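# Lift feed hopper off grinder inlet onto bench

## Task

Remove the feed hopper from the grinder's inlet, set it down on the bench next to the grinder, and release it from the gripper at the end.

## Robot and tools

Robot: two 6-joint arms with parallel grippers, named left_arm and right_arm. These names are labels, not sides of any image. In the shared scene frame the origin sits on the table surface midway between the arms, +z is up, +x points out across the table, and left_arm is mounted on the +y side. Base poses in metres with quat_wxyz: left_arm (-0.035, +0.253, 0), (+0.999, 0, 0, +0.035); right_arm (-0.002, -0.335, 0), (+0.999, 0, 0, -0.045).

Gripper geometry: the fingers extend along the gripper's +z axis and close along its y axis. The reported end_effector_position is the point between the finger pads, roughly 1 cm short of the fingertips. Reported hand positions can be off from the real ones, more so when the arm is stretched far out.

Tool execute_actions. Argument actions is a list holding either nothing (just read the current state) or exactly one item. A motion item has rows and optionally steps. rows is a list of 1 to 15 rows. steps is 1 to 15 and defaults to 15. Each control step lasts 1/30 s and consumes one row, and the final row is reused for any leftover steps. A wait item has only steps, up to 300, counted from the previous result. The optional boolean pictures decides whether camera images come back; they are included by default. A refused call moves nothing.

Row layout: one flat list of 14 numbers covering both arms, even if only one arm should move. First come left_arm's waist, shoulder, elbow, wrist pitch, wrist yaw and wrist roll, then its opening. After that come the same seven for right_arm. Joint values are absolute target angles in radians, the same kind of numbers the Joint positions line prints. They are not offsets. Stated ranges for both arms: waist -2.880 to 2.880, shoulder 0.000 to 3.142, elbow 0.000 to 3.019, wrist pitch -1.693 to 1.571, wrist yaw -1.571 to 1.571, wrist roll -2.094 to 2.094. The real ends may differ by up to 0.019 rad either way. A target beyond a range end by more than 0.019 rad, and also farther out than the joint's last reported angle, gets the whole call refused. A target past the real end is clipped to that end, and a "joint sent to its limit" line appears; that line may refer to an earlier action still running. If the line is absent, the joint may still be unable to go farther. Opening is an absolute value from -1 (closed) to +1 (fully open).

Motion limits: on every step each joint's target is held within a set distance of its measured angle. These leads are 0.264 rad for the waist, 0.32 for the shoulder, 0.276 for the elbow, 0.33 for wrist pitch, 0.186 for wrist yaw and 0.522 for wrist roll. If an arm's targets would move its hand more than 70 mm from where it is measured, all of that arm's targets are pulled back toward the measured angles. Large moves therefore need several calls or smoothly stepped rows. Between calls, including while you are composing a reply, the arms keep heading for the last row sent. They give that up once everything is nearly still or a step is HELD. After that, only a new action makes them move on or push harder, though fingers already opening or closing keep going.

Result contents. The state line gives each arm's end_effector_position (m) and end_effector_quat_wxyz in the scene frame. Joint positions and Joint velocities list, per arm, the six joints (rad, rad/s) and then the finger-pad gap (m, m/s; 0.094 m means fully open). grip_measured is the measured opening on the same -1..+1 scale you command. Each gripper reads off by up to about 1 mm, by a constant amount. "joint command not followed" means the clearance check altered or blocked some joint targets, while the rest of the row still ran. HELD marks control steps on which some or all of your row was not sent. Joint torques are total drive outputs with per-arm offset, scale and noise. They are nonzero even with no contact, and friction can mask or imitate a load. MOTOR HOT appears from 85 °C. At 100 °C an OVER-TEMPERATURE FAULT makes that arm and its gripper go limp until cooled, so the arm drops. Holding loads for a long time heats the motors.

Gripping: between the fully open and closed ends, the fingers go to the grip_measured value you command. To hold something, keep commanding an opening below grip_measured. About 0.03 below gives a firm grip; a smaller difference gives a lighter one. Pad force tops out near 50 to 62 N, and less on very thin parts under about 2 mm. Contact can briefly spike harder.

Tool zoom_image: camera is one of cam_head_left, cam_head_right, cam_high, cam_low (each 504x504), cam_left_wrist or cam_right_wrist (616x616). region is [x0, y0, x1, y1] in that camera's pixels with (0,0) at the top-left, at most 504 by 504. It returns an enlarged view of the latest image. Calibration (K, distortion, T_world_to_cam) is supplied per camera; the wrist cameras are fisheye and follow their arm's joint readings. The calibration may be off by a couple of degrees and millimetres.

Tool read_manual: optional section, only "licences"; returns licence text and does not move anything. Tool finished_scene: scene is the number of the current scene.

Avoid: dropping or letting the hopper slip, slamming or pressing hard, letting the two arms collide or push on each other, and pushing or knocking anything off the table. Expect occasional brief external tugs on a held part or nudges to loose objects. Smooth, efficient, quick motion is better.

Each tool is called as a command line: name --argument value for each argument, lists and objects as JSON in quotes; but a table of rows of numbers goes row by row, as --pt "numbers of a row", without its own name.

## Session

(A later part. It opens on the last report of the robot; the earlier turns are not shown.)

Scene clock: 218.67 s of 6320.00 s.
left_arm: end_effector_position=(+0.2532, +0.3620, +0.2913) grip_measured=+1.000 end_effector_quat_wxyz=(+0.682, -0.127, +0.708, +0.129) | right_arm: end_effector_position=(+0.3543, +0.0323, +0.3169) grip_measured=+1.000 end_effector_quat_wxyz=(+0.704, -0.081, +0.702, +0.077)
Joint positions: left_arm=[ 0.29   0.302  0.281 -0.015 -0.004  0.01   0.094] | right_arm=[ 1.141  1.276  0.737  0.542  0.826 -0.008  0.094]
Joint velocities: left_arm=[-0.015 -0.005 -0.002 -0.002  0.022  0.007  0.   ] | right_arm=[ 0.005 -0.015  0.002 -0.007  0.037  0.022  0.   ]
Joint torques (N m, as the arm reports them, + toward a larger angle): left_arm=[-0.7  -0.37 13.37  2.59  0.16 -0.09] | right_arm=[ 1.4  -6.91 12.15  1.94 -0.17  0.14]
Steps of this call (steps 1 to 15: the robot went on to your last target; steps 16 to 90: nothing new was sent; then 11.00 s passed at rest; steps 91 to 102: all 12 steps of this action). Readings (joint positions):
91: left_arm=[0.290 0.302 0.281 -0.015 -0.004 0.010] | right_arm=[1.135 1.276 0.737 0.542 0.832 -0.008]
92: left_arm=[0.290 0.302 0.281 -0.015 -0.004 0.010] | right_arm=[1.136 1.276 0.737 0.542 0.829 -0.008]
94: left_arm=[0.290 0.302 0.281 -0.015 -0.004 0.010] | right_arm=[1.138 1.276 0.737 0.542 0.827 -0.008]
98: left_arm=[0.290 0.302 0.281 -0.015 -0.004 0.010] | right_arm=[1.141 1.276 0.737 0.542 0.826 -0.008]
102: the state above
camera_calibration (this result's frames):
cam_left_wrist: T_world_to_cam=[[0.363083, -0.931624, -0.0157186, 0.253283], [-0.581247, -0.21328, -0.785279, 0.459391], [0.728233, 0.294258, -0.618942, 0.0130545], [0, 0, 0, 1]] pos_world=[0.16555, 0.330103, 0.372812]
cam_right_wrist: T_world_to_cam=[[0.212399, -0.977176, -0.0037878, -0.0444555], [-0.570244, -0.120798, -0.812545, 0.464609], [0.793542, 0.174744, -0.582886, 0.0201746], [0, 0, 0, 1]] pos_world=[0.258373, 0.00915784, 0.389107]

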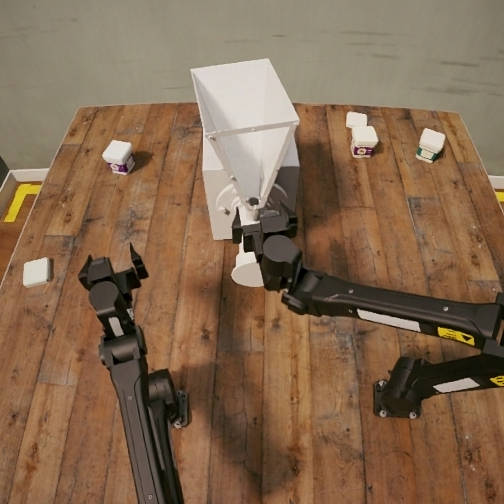

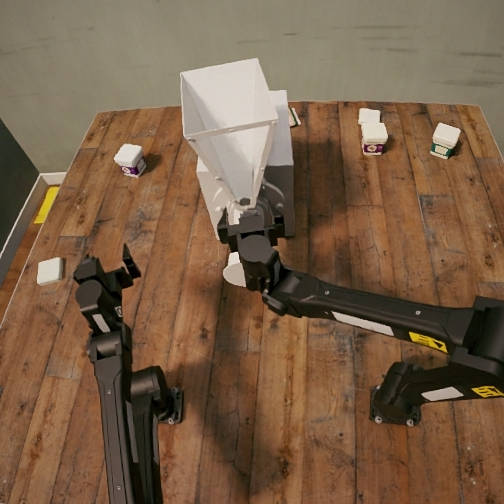

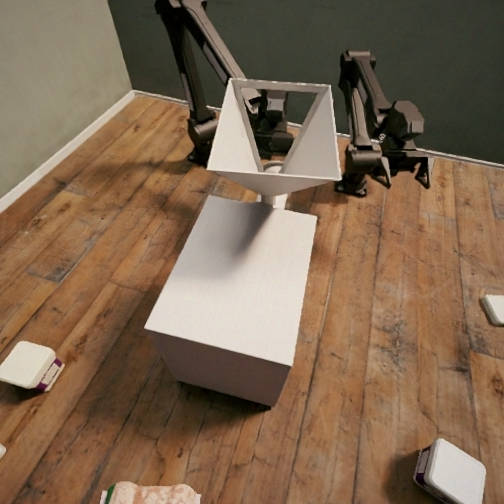

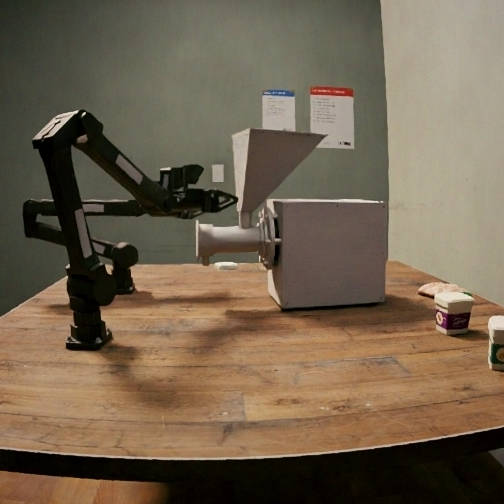

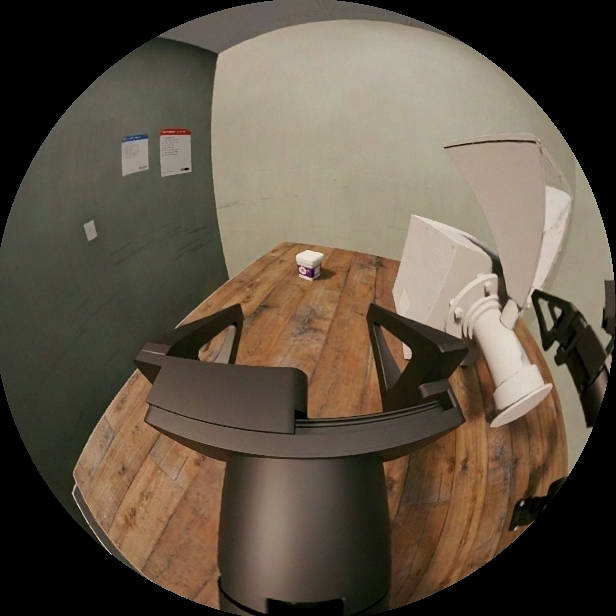

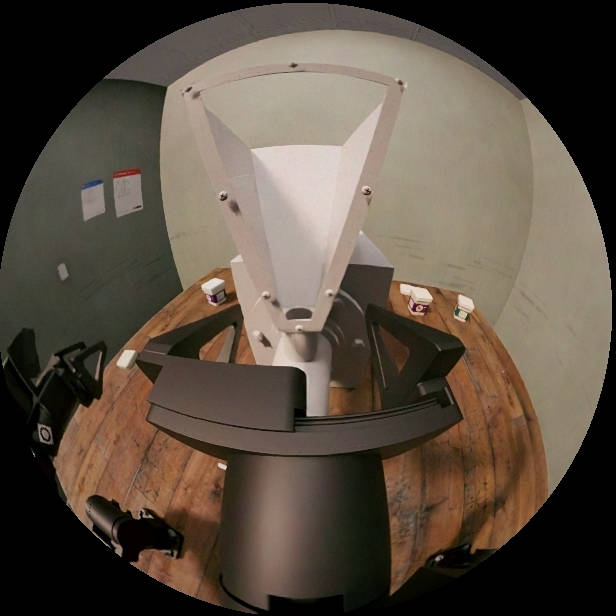

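execute_actions --actions '[{"rows": [[0.3,0.3,0.3,0,0,0,1, 1.135,1.300,0.800,0.558,0.815,0,1],[0.3,0.3,0.3,0,0,0,1, 1.125,1.311,0.810,0.559,0.806,0,1],[0.3,0.3,0.3,0,0,0,1, 1.115,1.322,0.820,0.559,0.797,0,1],[0.3,0.3,0.3,0,0,0,1, 1.105,1.333,0.830,0.560,0.787,0,1],[0.3,0.3,0.3,0,0,0,1, 1.095,1.344,0.840,0.560,0.778,0,1],[0.3,0.3,0.3,0,0,0,1, 1.085,1.355,0.850,0.561,0.769,0,1],[0.3,0.3,0.3,0,0,0,1, 1.075,1.366,0.860,0.561,0.759,0,1],[0.3,0.3,0.3,0,0,0,1, 1.065,1.377,0.870,0.562,0.750,0,1],[0.3,0.3,0.3,0,0,0,1, 1.055,1.388,0.880,0.562,0.741,0,1],[0.3,0.3,0.3,0,0,0,1, 1.045,1.399,0.890,0.563,0.731,0,1],[0.3,0.3,0.3,0,0,0,1, 1.035,1.410,0.900,0.563,0.722,0,1]], "steps": 15}]'

Scene clock: 227.60 s of 6320.00 s.
left_arm: end_effector_position=(+0.2532, +0.3620, +0.2913) grip_measured=+1.000 end_effector_quat_wxyz=(+0.682, -0.127, +0.708, +0.129) | right_arm: end_effector_position=(+0.4136, +0.0479, +0.3150) grip_measured=+1.000 end_effector_quat_wxyz=(+0.702, -0.082, +0.703, +0.074)
Joint positions: left_arm=[ 0.29   0.302  0.281 -0.015 -0.004  0.01   0.094] | right_arm=[ 1.039  1.4    0.851  0.546  0.728 -0.008  0.094]
Joint velocities: left_arm=[-0.005  0.005 -0.007 -0.007 -0.125  0.007  0.   ] | right_arm=[-0.063  0.034 -0.007 -0.002 -0.007 -0.037  0.   ]
Joint torques (N m, as the arm reports them, + toward a larger angle): left_arm=[-0.71 -0.37 13.36  2.59  0.16 -0.09] | right_arm=[ 0.31 -8.85 12.61  2.04 -0.18  0.08]
Steps of this call (steps 1 to 15: the robot went on to your last target; steps 16 to 90: nothing new was sent; then 5.43 s passed at rest; steps 91 to 105: all 15 steps of this action). Readings (joint positions):
91: left_arm=[0.290 0.302 0.281 -0.015 -0.004 0.010] | right_arm=[1.141 1.277 0.737 0.542 0.824 -0.008]
92: left_arm=[0.290 0.302 0.281 -0.015 -0.004 0.010] | right_arm=[1.141 1.279 0.740 0.542 0.818 -0.008]
94: left_arm=[0.290 0.302 0.281 -0.015 -0.004 0.010] | right_arm=[1.136 1.291 0.754 0.542 0.800 -0.008]
98: left_arm=[0.290 0.302 0.281 -0.015 -0.004 0.010] | right_arm=[1.103 1.337 0.801 0.544 0.761 -0.008]
105: the state above
camera_calibration (this result's frames):
cam_left_wrist: T_world_to_cam=[[0.363083, -0.931624, -0.0157186, 0.253283], [-0.581247, -0.21328, -0.785279, 0.459391], [0.728233, 0.294258, -0.618942, 0.0130545], [0, 0, 0, 1]] pos_world=[0.16555, 0.330103, 0.372812]
cam_right_wrist: T_world_to_cam=[[0.209038, -0.977907, 0.000793603, -0.0418623], [-0.57351, -0.123251, -0.809873, 0.499366], [0.792079, 0.168839, -0.586604, -0.0286264], [0, 0, 0, 1]] pos_world=[0.317817, 0.0254433, 0.387665]

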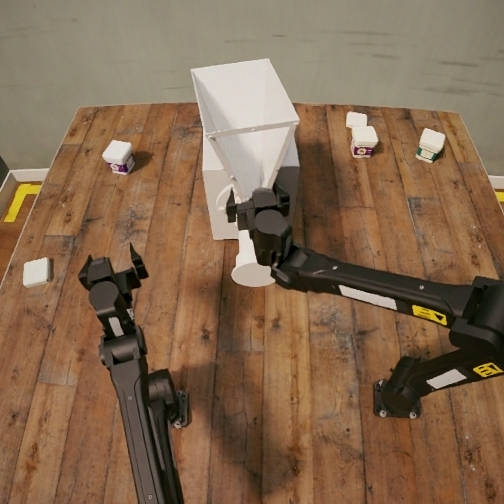

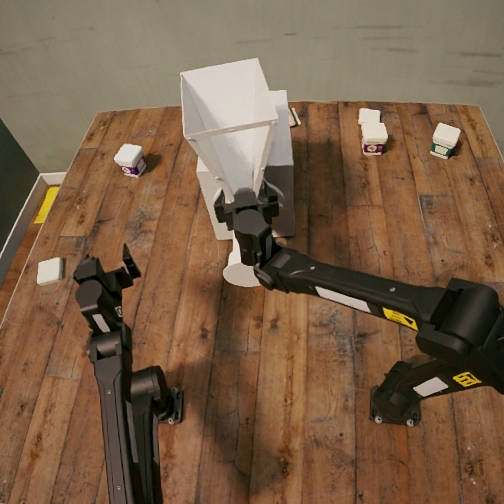

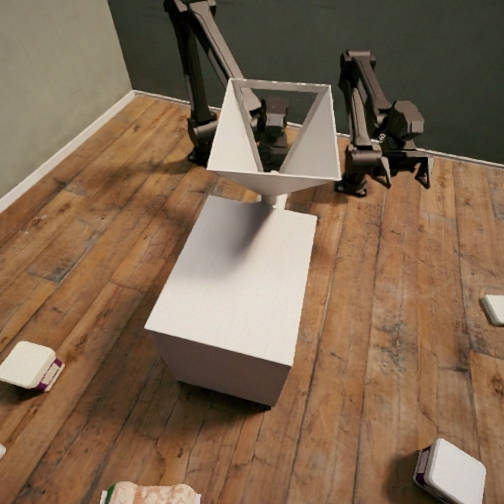

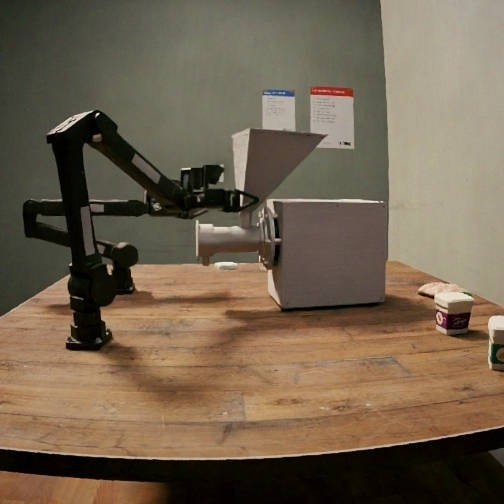

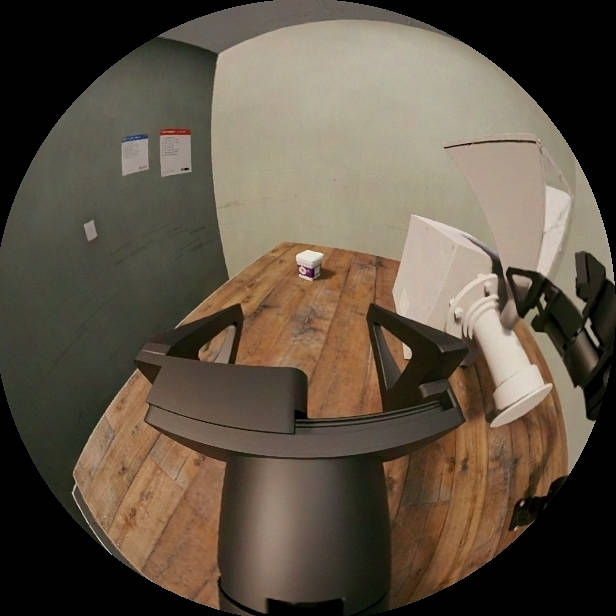

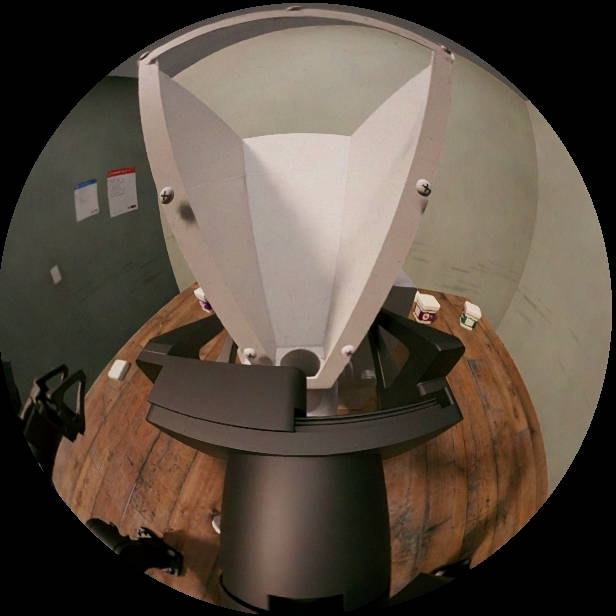

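zoom_image --camera "cam_low" --region '[190, 160, 290, 240]'

zoom_image --camera "cam_right_wrist" --region '[180, 270, 430, 440]'

Region (190, 160, 290, 240) of cam_low's 504x504 image, scaled by 5.040, with more detail than that image has; it fills the top 403 rows of this view, and the rest is white.

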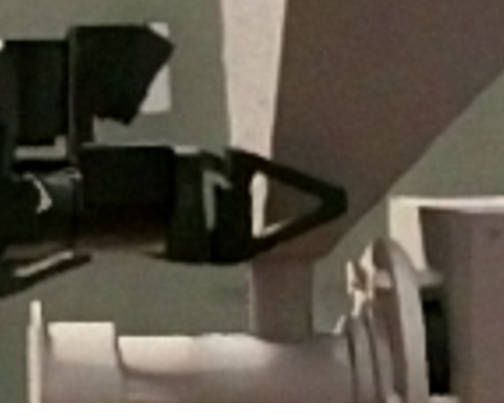

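Region (180, 270, 430, 440) of cam_right_wrist's 616x616 image, scaled by 2.016, with more detail than that image has; it fills the top 343 rows of this view, and the rest is white.

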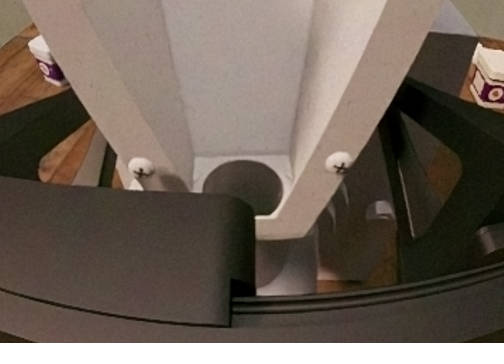

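execute_actions --actions '[{"rows": [[0.3,0.3,0.3,0,0,0,1, 1.030,1.418,0.908,0.563,0.716,0,1],[0.3,0.3,0.3,0,0,0,1, 1.027,1.423,0.913,0.563,0.713,0,1],[0.3,0.3,0.3,0,0,0,1, 1.025,1.428,0.918,0.563,0.710,0,1],[0.3,0.3,0.3,0,0,0,1, 1.023,1.432,0.922,0.563,0.708,0,1]], "steps": 12}]'

Scene clock: 242.90 s of 6320.00 s.
left_arm: end_effector_position=(+0.2532, +0.3620, +0.2913) grip_measured=+1.000 end_effector_quat_wxyz=(+0.682, -0.127, +0.708, +0.129) | right_arm: end_effector_position=(+0.4178, +0.0549, +0.3183) grip_measured=+1.000 end_effector_quat_wxyz=(+0.703, -0.085, +0.701, +0.081)
Joint positions: left_arm=[ 0.29   0.302  0.281 -0.015 -0.004  0.01   0.094] | right_arm=[ 1.036  1.414  0.871  0.547  0.712 -0.008  0.094]
Joint velocities: left_arm=[-0.024 -0.005 -0.012  0.007  0.022 -0.037  0.   ] | right_arm=[ 0.005 -0.015  0.002  0.002 -0.037 -0.007  0.   ]
Joint torques (N m, as the arm reports them, + toward a larger angle): left_arm=[-0.66 -0.4  13.37  2.6   0.17 -0.09] | right_arm=[-1.43 -8.99 12.7   2.1  -0.22  0.06]
Steps of this call (steps 1 to 15: the robot went on to your last target; steps 16 to 90: nothing new was sent; then 11.90 s passed at rest; steps 91 to 102: all 12 steps of this action). Readings (joint positions):
91: left_arm=[0.290 0.302 0.281 -0.015 -0.004 0.010] | right_arm=[1.038 1.401 0.851 0.547 0.724 -0.008]
92: left_arm=[0.290 0.302 0.281 -0.015 -0.004 0.010] | right_arm=[1.038 1.401 0.852 0.547 0.721 -0.008]
94: left_arm=[0.290 0.302 0.281 -0.015 -0.004 0.010] | right_arm=[1.038 1.405 0.858 0.547 0.715 -0.008]
98: left_arm=[0.290 0.302 0.281 -0.015 -0.004 0.010] | right_arm=[1.037 1.414 0.871 0.547 0.712 -0.008]
102: the state above
camera_calibration (this result's frames):
cam_left_wrist: T_world_to_cam=[[0.363083, -0.931624, -0.0157186, 0.253283], [-0.581247, -0.21328, -0.785279, 0.459391], [0.728233, 0.294258, -0.618942, 0.0130545], [0, 0, 0, 1]] pos_world=[0.16555, 0.330103, 0.372812]
cam_right_wrist: T_world_to_cam=[[0.22171, -0.975105, -0.00378825, -0.0398857], [-0.568642, -0.126134, -0.812857, 0.504373], [0.792144, 0.182372, -0.582451, -0.0332573], [0, 0, 0, 1]] pos_world=[0.321995, 0.0307912, 0.390462]

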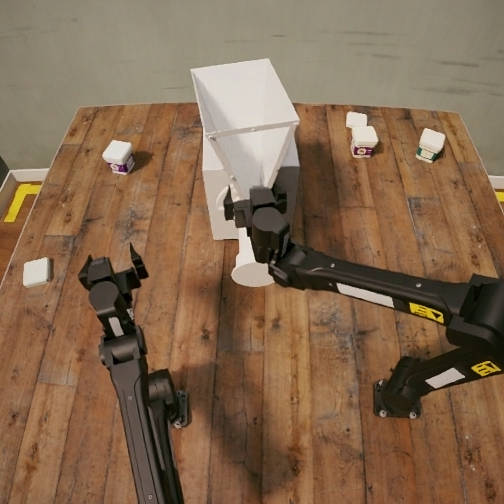

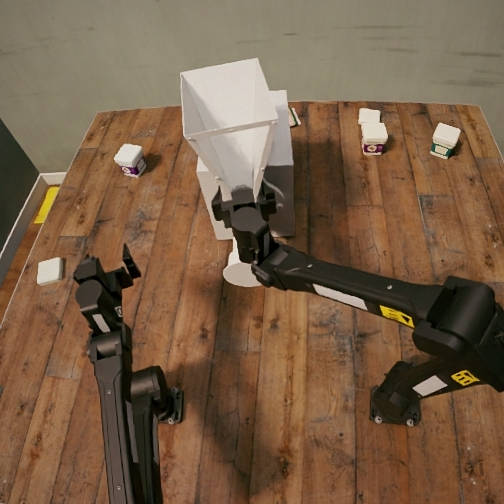

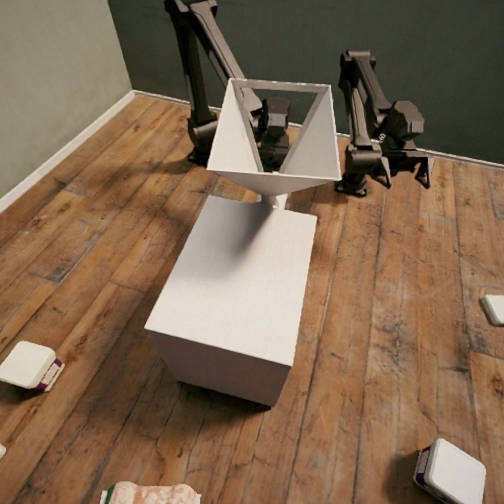

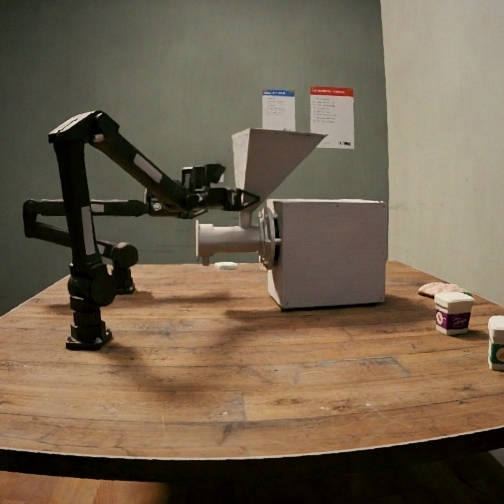

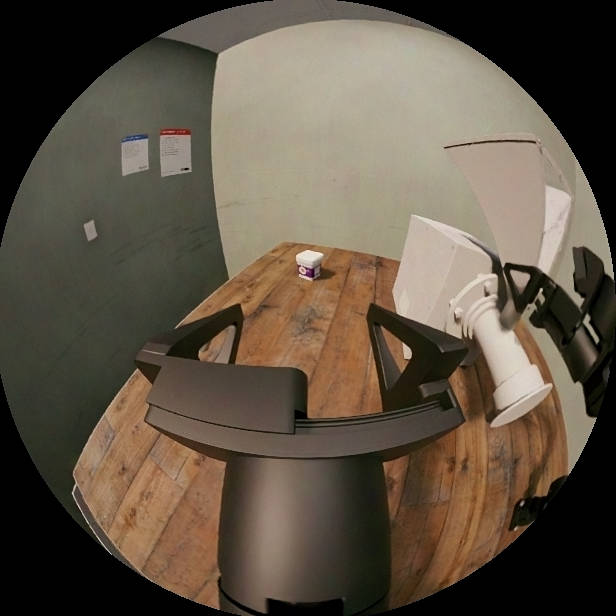

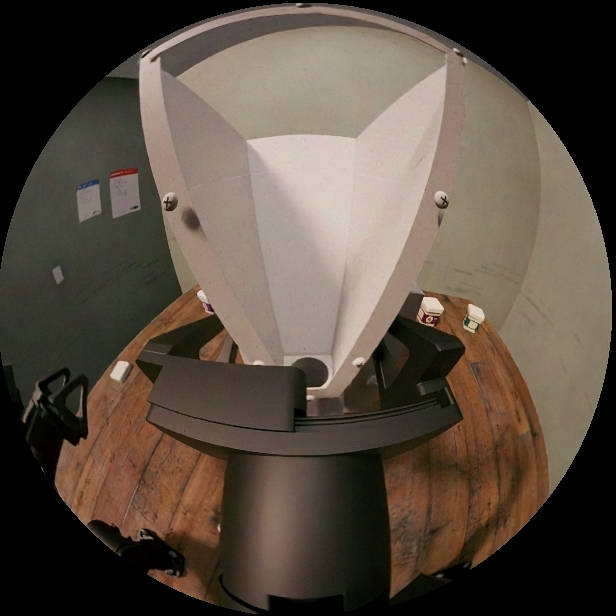

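zoom_image --camera "cam_low" --region '[190, 160, 290, 240]'

zoom_image --camera "cam_left_wrist" --region '[470, 220, 600, 360]'

Region (190, 160, 290, 240) of cam_low's 504x504 image, scaled by 5.040, with more detail than that image has; it fills the top 403 rows of this view, and the rest is white.

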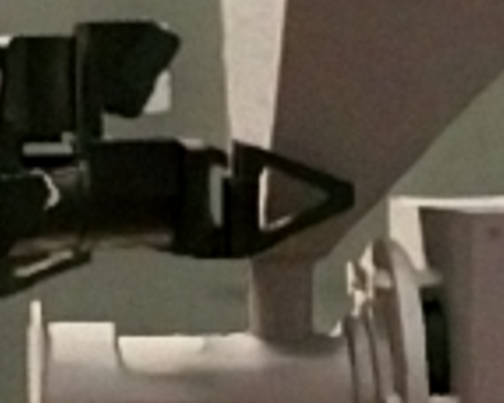

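Region (470, 220, 600, 360) of cam_left_wrist's 616x616 image, scaled by 3.600, with more detail than that image has; it fills the left 468 columns of this view, and the rest is white.

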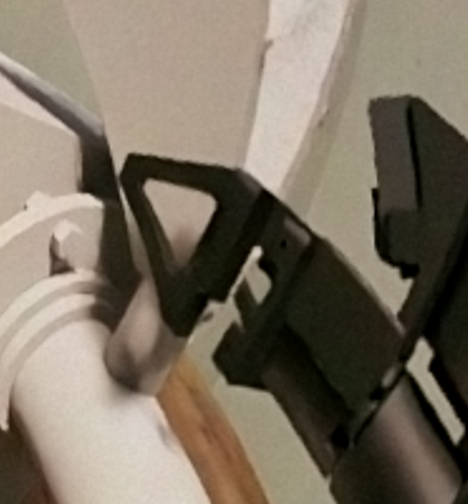

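execute_actions --actions '[{"rows": [[0.3,0.3,0.3,0,0,0,1, 1.019,1.437,0.922,0.575,0.705,0,1],[0.3,0.3,0.3,0,0,0,1, 1.015,1.441,0.922,0.575,0.703,0,1],[0.3,0.3,0.3,0,0,0,1, 1.011,1.446,0.922,0.575,0.701,0,1]], "steps": 12}]'

zoom_image --camera "cam_low" --region '[190, 160, 290, 240]'

Scene clock: 255.43 s of 6320.00 s.
left_arm: end_effector_position=(+0.2532, +0.3620, +0.2913) grip_measured=+1.000 end_effector_quat_wxyz=(+0.682, -0.127, +0.708, +0.129) | right_arm: end_effector_position=(+0.4250, +0.0521, +0.3124) grip_measured=+1.000 end_effector_quat_wxyz=(+0.703, -0.083, +0.702, +0.077)
Joint positions: left_arm=[ 0.29   0.302  0.281 -0.015 -0.004  0.01   0.094] | right_arm=[ 1.021  1.43   0.872  0.558  0.705 -0.008  0.094]
Joint velocities: left_arm=[-0.015  0.015 -0.002 -0.007  0.066 -0.007  0.   ] | right_arm=[-0.015 -0.015  0.002 -0.007 -0.066 -0.037  0.   ]
Joint torques (N m, as the arm reports them, + toward a larger angle): left_arm=[-0.78 -0.36 13.37  2.6   0.16 -0.09] | right_arm=[ 0.34 -8.77 12.59  2.32 -0.21  0.1 ]
Steps of this call (steps 1 to 15: the robot went on to your last target; steps 16 to 90: nothing new was sent; then 9.13 s passed at rest; steps 91 to 102: all 12 steps of this action). Readings (joint positions):
91: left_arm=[0.290 0.302 0.281 -0.015 -0.004 0.010] | right_arm=[1.036 1.415 0.871 0.548 0.711 -0.008]
92: left_arm=[0.290 0.302 0.281 -0.015 -0.004 0.010] | right_arm=[1.035 1.416 0.871 0.552 0.709 -0.008]
94: left_arm=[0.290 0.302 0.281 -0.015 -0.004 0.010] | right_arm=[1.031 1.419 0.872 0.557 0.706 -0.008]
98: left_arm=[0.290 0.302 0.281 -0.015 -0.004 0.010] | right_arm=[1.022 1.428 0.872 0.558 0.706 -0.008]
102: the state above
camera_calibration (this result's frames):
cam_left_wrist: T_world_to_cam=[[0.363083, -0.931624, -0.0157186, 0.253283], [-0.581247, -0.21328, -0.785279, 0.459391], [0.728233, 0.294258, -0.618942, 0.0130545], [0, 0, 0, 1]] pos_world=[0.16555, 0.330103, 0.372812]
cam_right_wrist: T_world_to_cam=[[0.213885, -0.976858, -0.00126577, -0.0415721], [-0.571466, -0.124073, -0.811192, 0.503912], [0.792263, 0.174225, -0.584778, -0.0408499], [0, 0, 0, 1]] pos_world=[0.329224, 0.0290288, 0.384829]

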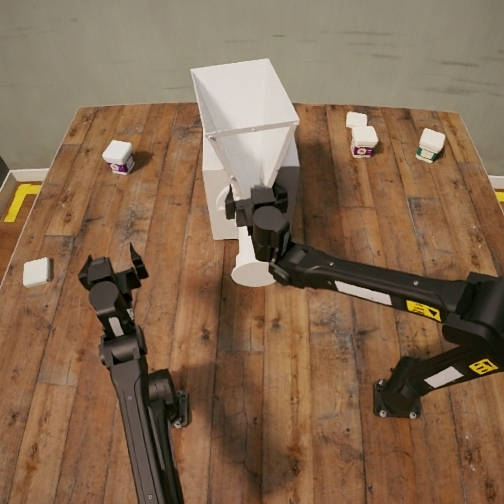

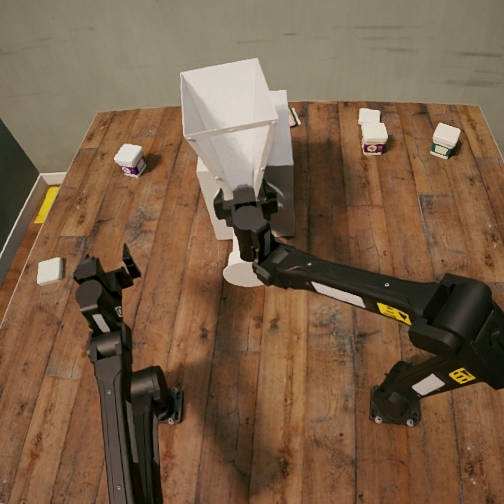

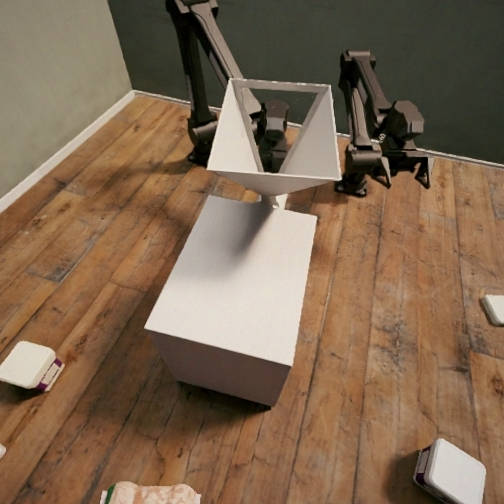

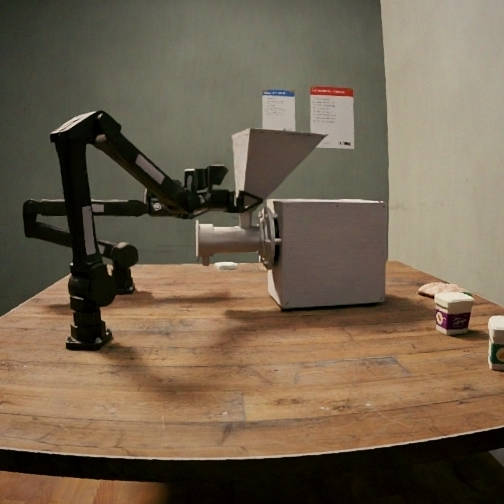

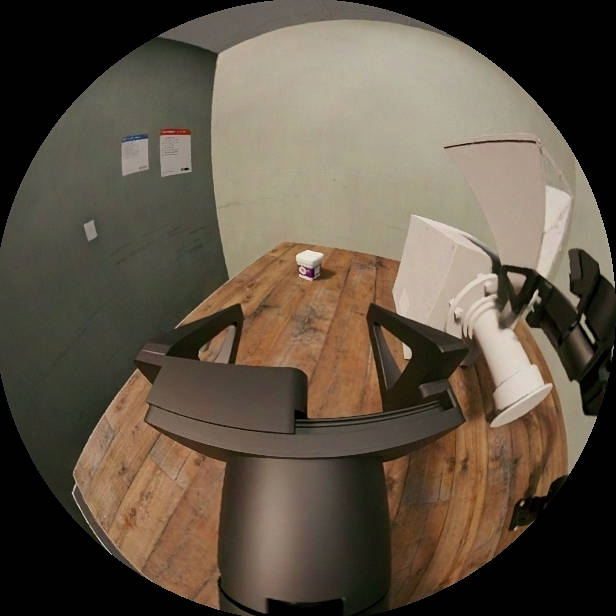

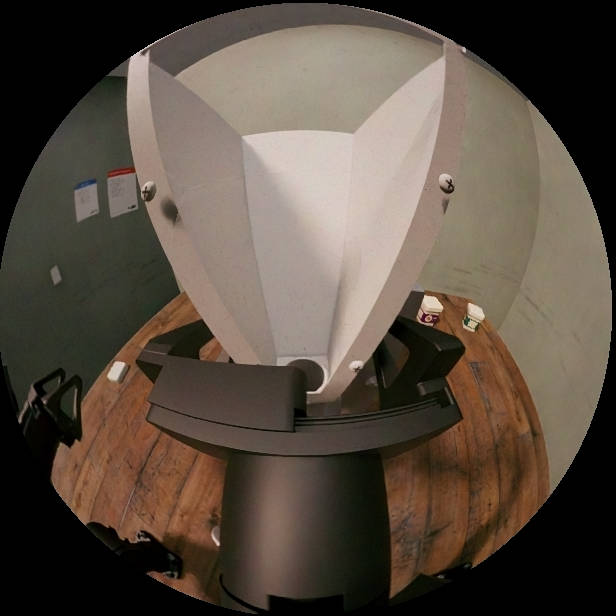

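Region (190, 160, 290, 240) of cam_low's 504x504 image, scaled by 5.040, with more detail than that image has; it fills the top 403 rows of this view, and the rest is white.

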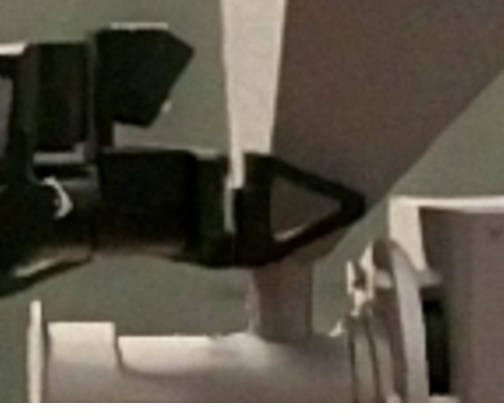

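execute_actions --actions '[{"rows": [[0.3,0.3,0.3,0,0,0,1, 1.016,1.44,0.922,0.575,0.701,0,0.9],[0.3,0.3,0.3,0,0,0,1, 1.016,1.44,0.922,0.575,0.701,0,0.82],[0.3,0.3,0.3,0,0,0,1, 1.016,1.44,0.922,0.575,0.701,0,0.76],[0.3,0.3,0.3,0,0,0,1, 1.016,1.44,0.922,0.575,0.701,0,0.72],[0.3,0.3,0.3,0,0,0,1, 1.016,1.44,0.922,0.575,0.701,0,0.69],[0.3,0.3,0.3,0,0,0,1, 1.016,1.44,0.922,0.575,0.701,0,0.66],[0.3,0.3,0.3,0,0,0,1, 1.016,1.44,0.922,0.575,0.701,0,0.63],[0.3,0.3,0.3,0,0,0,1, 1.016,1.44,0.922,0.575,0.701,0,0.60],[0.3,0.3,0.3,0,0,0,1, 1.016,1.44,0.922,0.575,0.701,0,0.57],[0.3,0.3,0.3,0,0,0,1, 1.016,1.44,0.922,0.575,0.701,0,0.54],[0.3,0.3,0.3,0,0,0,1, 1.016,1.44,0.922,0.575,0.701,0,0.51],[0.3,0.3,0.3,0,0,0,1, 1.016,1.44,0.922,0.575,0.701,0,0.48]], "steps": 15}]' --pictures false

Scene clock: 263.07 s of 6320.00 s.
left_arm: end_effector_position=(+0.2532, +0.3620, +0.2913) grip_measured=+1.000 end_effector_quat_wxyz=(+0.682, -0.127, +0.708, +0.129) | right_arm: end_effector_position=(+0.4248, +0.0531, +0.3124) grip_measured=+0.484 end_effector_quat_wxyz=(+0.703, -0.085, +0.702, +0.079)
Joint positions: left_arm=[ 0.29   0.302  0.281 -0.015 -0.004  0.01   0.094] | right_arm=[ 1.021  1.43   0.872  0.558  0.7   -0.008  0.07 ]
Joint velocities: left_arm=[-0.015 -0.015 -0.002  0.007 -0.007  0.022  0.   ] | right_arm=[ 0.015 -0.005  0.017  0.007 -0.051  0.022 -0.001]
Joint torques (N m, as the arm reports them, + toward a larger angle): left_arm=[-0.71 -0.41 13.37  2.59  0.16 -0.09] | right_arm=[ -0.07 -10.3   12.61   2.26   0.     0.16]
Steps of this call (steps 1 to 15: the robot went on to your last target; steps 16 to 90: nothing new was sent; then 4.13 s passed at rest; steps 91 to 105: all 15 steps of this action). Readings (joint positions):
91: left_arm=[0.290 0.302 0.281 -0.015 -0.004 0.010] | right_arm=[1.021 1.430 0.872 0.558 0.705 -0.008]
92: left_arm=[0.290 0.302 0.281 -0.015 -0.004 0.010] | right_arm=[1.021 1.430 0.872 0.558 0.705 -0.008]
94: left_arm=[0.290 0.302 0.281 -0.015 -0.004 0.010] | right_arm=[1.021 1.430 0.872 0.558 0.705 -0.008]
98: left_arm=[0.290 0.302 0.281 -0.015 -0.004 0.010] | right_arm=[1.021 1.430 0.872 0.558 0.705 -0.008]
105: the state above

execute_actions --actions '[{"rows": [[0.3,0.3,0.3,0,0,0,1, 1.016,1.44,0.922,0.575,0.701,0,0.46],[0.3,0.3,0.3,0,0,0,1, 1.016,1.44,0.922,0.575,0.701,0,0.44],[0.3,0.3,0.3,0,0,0,1, 1.016,1.44,0.922,0.575,0.701,0,0.42],[0.3,0.3,0.3,0,0,0,1, 1.016,1.44,0.922,0.575,0.701,0,0.40],[0.3,0.3,0.3,0,0,0,1, 1.016,1.44,0.922,0.575,0.701,0,0.38],[0.3,0.3,0.3,0,0,0,1, 1.016,1.44,0.922,0.575,0.701,0,0.36]], "steps": 10}]'

Scene clock: 267.03 s of 6320.00 s.
left_arm: end_effector_position=(+0.2532, +0.3620, +0.2913) grip_measured=+1.000 end_effector_quat_wxyz=(+0.682, -0.127, +0.708, +0.129) | right_arm: end_effector_position=(+0.4248, +0.0532, +0.3124) grip_measured=+0.444 end_effector_quat_wxyz=(+0.703, -0.085, +0.702, +0.079)
Joint positions: left_arm=[ 0.29   0.302  0.281 -0.015 -0.004  0.01   0.094] | right_arm=[ 1.021  1.43   0.872  0.558  0.699 -0.008  0.068]
Joint velocities: left_arm=[-0.005 -0.015  0.002  0.012 -0.037 -0.007  0.   ] | right_arm=[ 0.005 -0.005 -0.007 -0.012  0.037  0.081  0.001]
Joint torques (N m, as the arm reports them, + toward a larger angle): left_arm=[-0.69 -0.38 13.36  2.6   0.16 -0.1 ] | right_arm=[ 0.27 -9.95 12.56  2.45  0.03  0.07]
Steps of this call (steps 1 to 15: the robot went on to your last target; steps 16 to 90: nothing new was sent; then 0.63 s passed at rest; steps 91 to 100: all 10 steps of this action). Readings (joint positions):
91: left_arm=[0.290 0.302 0.281 -0.015 -0.004 0.010] | right_arm=[1.021 1.430 0.872 0.558 0.699 -0.008]
92: left_arm=[0.290 0.302 0.281 -0.015 -0.004 0.010] | right_arm=[1.021 1.430 0.872 0.558 0.699 -0.008]
94: left_arm=[0.290 0.302 0.281 -0.015 -0.004 0.010] | right_arm=[1.021 1.430 0.872 0.558 0.699 -0.008]
98: left_arm=[0.290 0.302 0.281 -0.015 -0.004 0.010] | right_arm=[1.021 1.430 0.872 0.558 0.699 -0.008]
100: the state above
camera_calibration (this result's frames):
cam_left_wrist: T_world_to_cam=[[0.363083, -0.931624, -0.0157186, 0.253283], [-0.581247, -0.21328, -0.785279, 0.459391], [0.728233, 0.294258, -0.618942, 0.0130545], [0, 0, 0, 1]] pos_world=[0.16555, 0.330103, 0.372812]
cam_right_wrist: T_world_to_cam=[[0.220216, -0.97545, -0.00126736, -0.0432209], [-0.570651, -0.127775, -0.811191, 0.503752], [0.791115, 0.17936, -0.584779, -0.0406236], [0, 0, 0, 1]] pos_world=[0.329122, 0.0294933, 0.384829]

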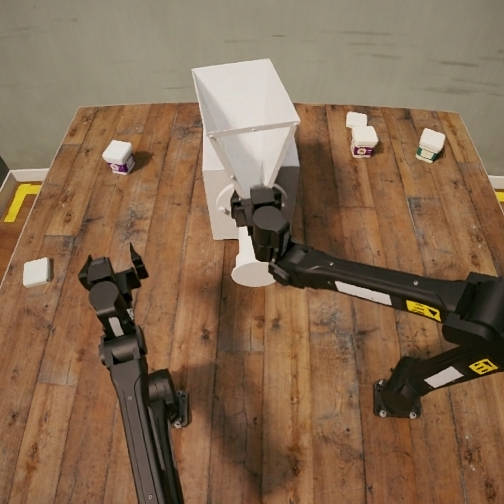

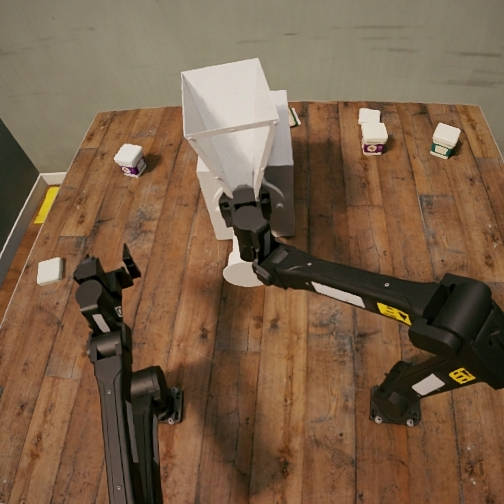

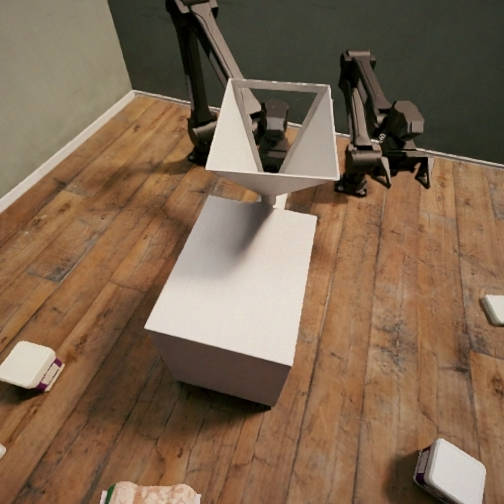

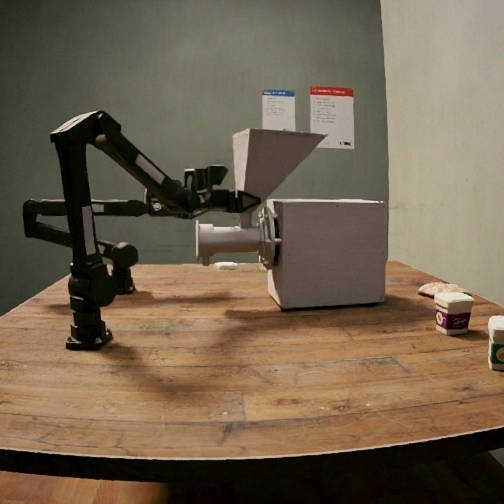

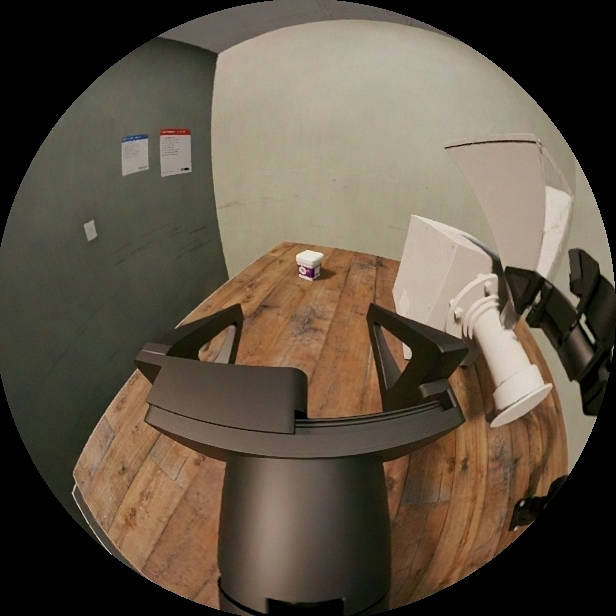

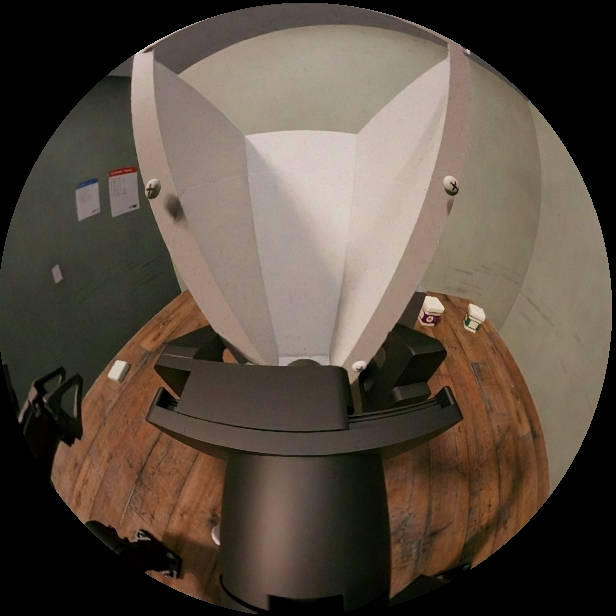

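execute_actions --actions '[{"rows": [[0.3,0.3,0.3,0,0,0,1, 1.021,1.425,0.926,0.570,0.699,0,0.405],[0.3,0.3,0.3,0,0,0,1, 1.021,1.412,0.930,0.563,0.699,0,0.405],[0.3,0.3,0.3,0,0,0,1, 1.021,1.407,0.935,0.555,0.699,0,0.405],[0.3,0.3,0.3,0,0,0,1, 1.021,1.402,0.940,0.547,0.699,0,0.405],[0.3,0.3,0.3,0,0,0,1, 1.021,1.397,0.945,0.539,0.699,0,0.405],[0.3,0.3,0.3,0,0,0,1, 1.021,1.392,0.950,0.531,0.699,0,0.405],[0.3,0.3,0.3,0,0,0,1, 1.021,1.387,0.955,0.523,0.699,0,0.405],[0.3,0.3,0.3,0,0,0,1, 1.021,1.382,0.960,0.515,0.699,0,0.405],[0.3,0.3,0.3,0,0,0,1, 1.021,1.377,0.965,0.507,0.699,0,0.405],[0.3,0.3,0.3,0,0,0,1, 1.021,1.372,0.970,0.499,0.699,0,0.405],[0.3,0.3,0.3,0,0,0,1, 1.021,1.367,0.975,0.491,0.699,0,0.405],[0.3,0.3,0.3,0,0,0,1, 1.021,1.362,0.980,0.483,0.699,0,0.405]], "steps": 15}]'

Scene clock: 282.23 s of 6320.00 s.
left_arm: end_effector_position=(+0.2532, +0.3620, +0.2913) grip_measured=+1.000 end_effector_quat_wxyz=(+0.682, -0.127, +0.708, +0.129) | right_arm: end_effector_position=(+0.4239, +0.0532, +0.3122) grip_measured=+0.443 end_effector_quat_wxyz=(+0.690, -0.091, +0.714, +0.076)
Joint positions: left_arm=[ 0.29   0.302  0.281 -0.015 -0.004  0.01   0.094] | right_arm=[1.021 1.413 0.884 0.481 0.694 0.014 0.068]
Joint velocities: left_arm=[ 0.015 -0.005 -0.002  0.007 -0.022  0.037  0.   ] | right_arm=[-0.015 -0.015  0.032 -0.071 -0.007  0.066 -0.001]
Joint torques (N m, as the arm reports them, + toward a larger angle): left_arm=[-0.75 -0.44 13.37  2.58  0.16 -0.09] | right_arm=[  0.75 -14.81  16.2    1.71   0.2   -0.18]
Steps of this call (steps 1 to 15: the robot went on to your last target; steps 16 to 90: nothing new was sent; then 11.70 s passed at rest; steps 91 to 105: all 15 steps of this action). Readings (joint positions):
91: left_arm=[0.290 0.302 0.281 -0.015 -0.004 0.010] | right_arm=[1.021 1.430 0.872 0.558 0.699 -0.008]
92: left_arm=[0.290 0.302 0.281 -0.015 -0.004 0.010] | right_arm=[1.021 1.430 0.872 0.558 0.699 -0.008]
94: left_arm=[0.290 0.302 0.281 -0.015 -0.004 0.010] | right_arm=[1.021 1.430 0.872 0.557 0.699 -0.008]
98: left_arm=[0.290 0.302 0.281 -0.015 -0.004 0.010] | right_arm=[1.021 1.424 0.876 0.532 0.697 -0.002]
105: the state above
camera_calibration (this result's frames):
cam_left_wrist: T_world_to_cam=[[0.363083, -0.931624, -0.0157186, 0.253283], [-0.581247, -0.21328, -0.785279, 0.459391], [0.728233, 0.294258, -0.618942, 0.0130545], [0, 0, 0, 1]] pos_world=[0.16555, 0.330103, 0.372812]
cam_right_wrist: T_world_to_cam=[[0.225126, -0.974301, 0.00749431, -0.047911], [-0.596953, -0.144006, -0.789246, 0.508276], [0.770042, 0.173206, -0.614031, -0.0216273], [0, 0, 0, 1]] pos_world=[0.330857, 0.0302608, 0.388234]

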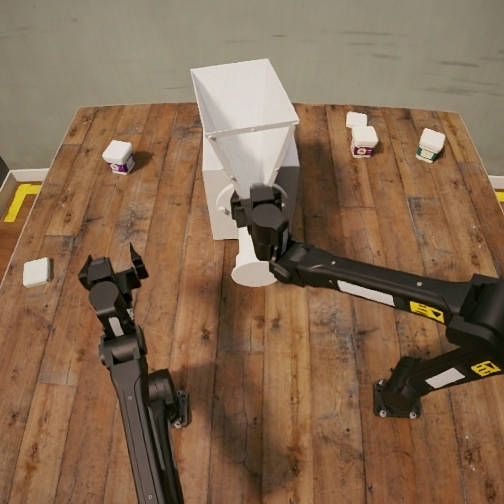

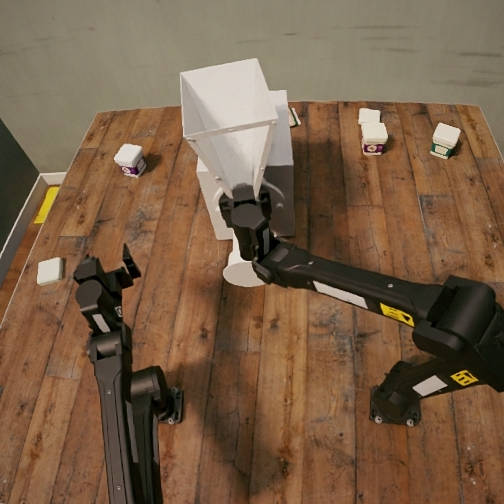

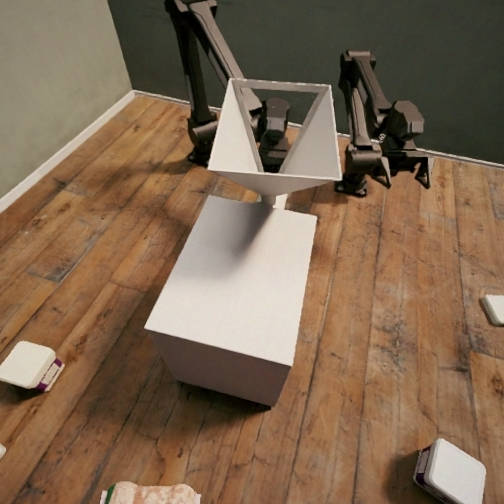

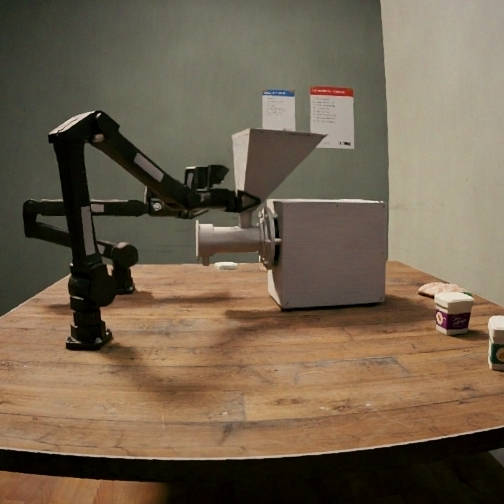

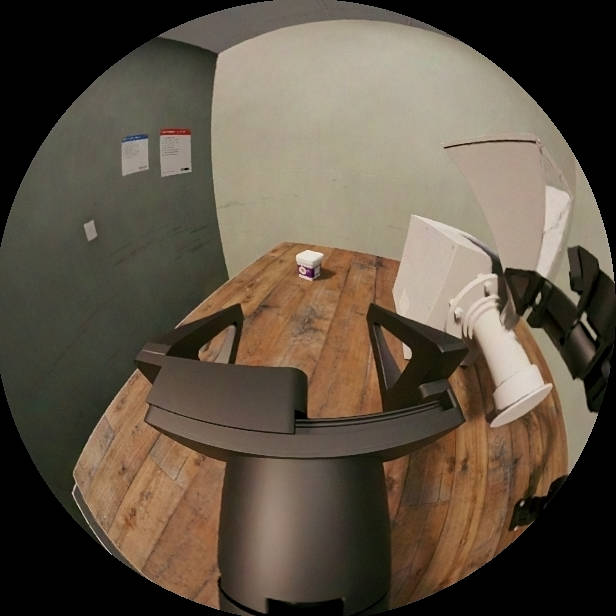

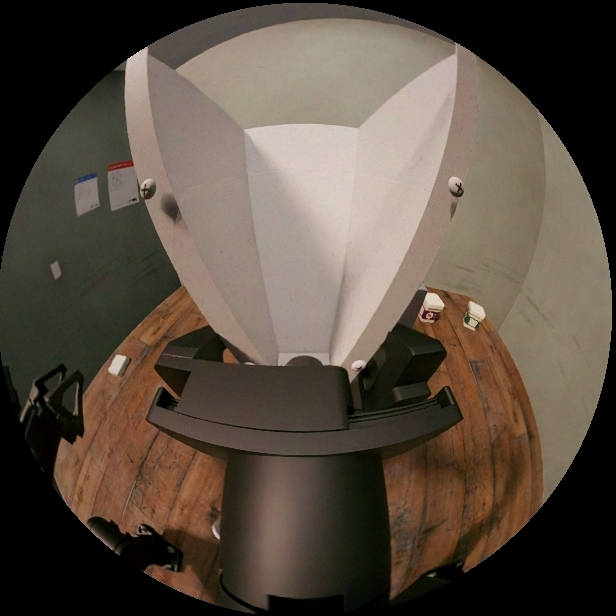

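execute_actions --actions '[{"rows": [[0.3,0.3,0.3,0,0,0,1, 1.021,1.362,0.980,0.495,0.699,0,0.405],[0.3,0.3,0.3,0,0,0,1, 1.021,1.362,0.980,0.507,0.699,0,0.405],[0.3,0.3,0.3,0,0,0,1, 1.021,1.360,0.981,0.519,0.699,0,0.405],[0.3,0.3,0.3,0,0,0,1, 1.021,1.358,0.982,0.531,0.699,0,0.405],[0.3,0.3,0.3,0,0,0,1, 1.021,1.356,0.984,0.543,0.699,0,0.405],[0.3,0.3,0.3,0,0,0,1, 1.021,1.354,0.985,0.553,0.699,0,0.405],[0.3,0.3,0.3,0,0,0,1, 1.021,1.352,0.987,0.562,0.699,0,0.405],[0.3,0.3,0.3,0,0,0,1, 1.021,1.350,0.988,0.570,0.699,0,0.405],[0.3,0.3,0.3,0,0,0,1, 1.021,1.347,0.990,0.577,0.699,0,0.405],[0.3,0.3,0.3,0,0,0,1, 1.021,1.344,0.992,0.584,0.699,0,0.405],[0.3,0.3,0.3,0,0,0,1, 1.021,1.340,0.994,0.590,0.699,0,0.405]], "steps": 15}]' --pictures false

Scene clock: 300.90 s of 6320.00 s.
left_arm: end_effector_position=(+0.2532, +0.3620, +0.2913) grip_measured=+1.000 end_effector_quat_wxyz=(+0.682, -0.127, +0.708, +0.129) | right_arm: end_effector_position=(+0.4239, +0.0532, +0.3144) grip_measured=+0.442 end_effector_quat_wxyz=(+0.692, -0.089, +0.712, +0.079)
Joint positions: left_arm=[ 0.29   0.302  0.281 -0.015 -0.004  0.01   0.094] | right_arm=[1.021 1.412 0.884 0.489 0.694 0.014 0.068]
Joint velocities: left_arm=[-0.024 -0.005  0.007 -0.007  0.037 -0.007  0.   ] | right_arm=[ 0.005 -0.005 -0.007 -0.002 -0.007 -0.066 -0.001]
Joint torques (N m, as the arm reports them, + toward a larger angle): left_arm=[-0.76 -0.39 13.35  2.6   0.16 -0.09] | right_arm=[  1.14 -15.97  14.35   4.12   0.07  -0.19]
Steps of this call (steps 1 to 15: the robot went on to your last target; steps 16 to 90: nothing new was sent; then 15.17 s passed at rest; steps 91 to 105: all 15 steps of this action). Readings (joint positions):
91: left_arm=[0.290 0.302 0.281 -0.015 -0.004 0.010] | right_arm=[1.021 1.412 0.884 0.478 0.694 0.015]
92: left_arm=[0.290 0.302 0.281 -0.015 -0.004 0.010] | right_arm=[1.021 1.412 0.884 0.478 0.694 0.015]
94: left_arm=[0.290 0.302 0.281 -0.015 -0.004 0.010] | right_arm=[1.021 1.412 0.884 0.479 0.694 0.015]
98: left_arm=[0.290 0.302 0.281 -0.015 -0.004 0.010] | right_arm=[1.021 1.412 0.884 0.486 0.694 0.015]
105: the state above


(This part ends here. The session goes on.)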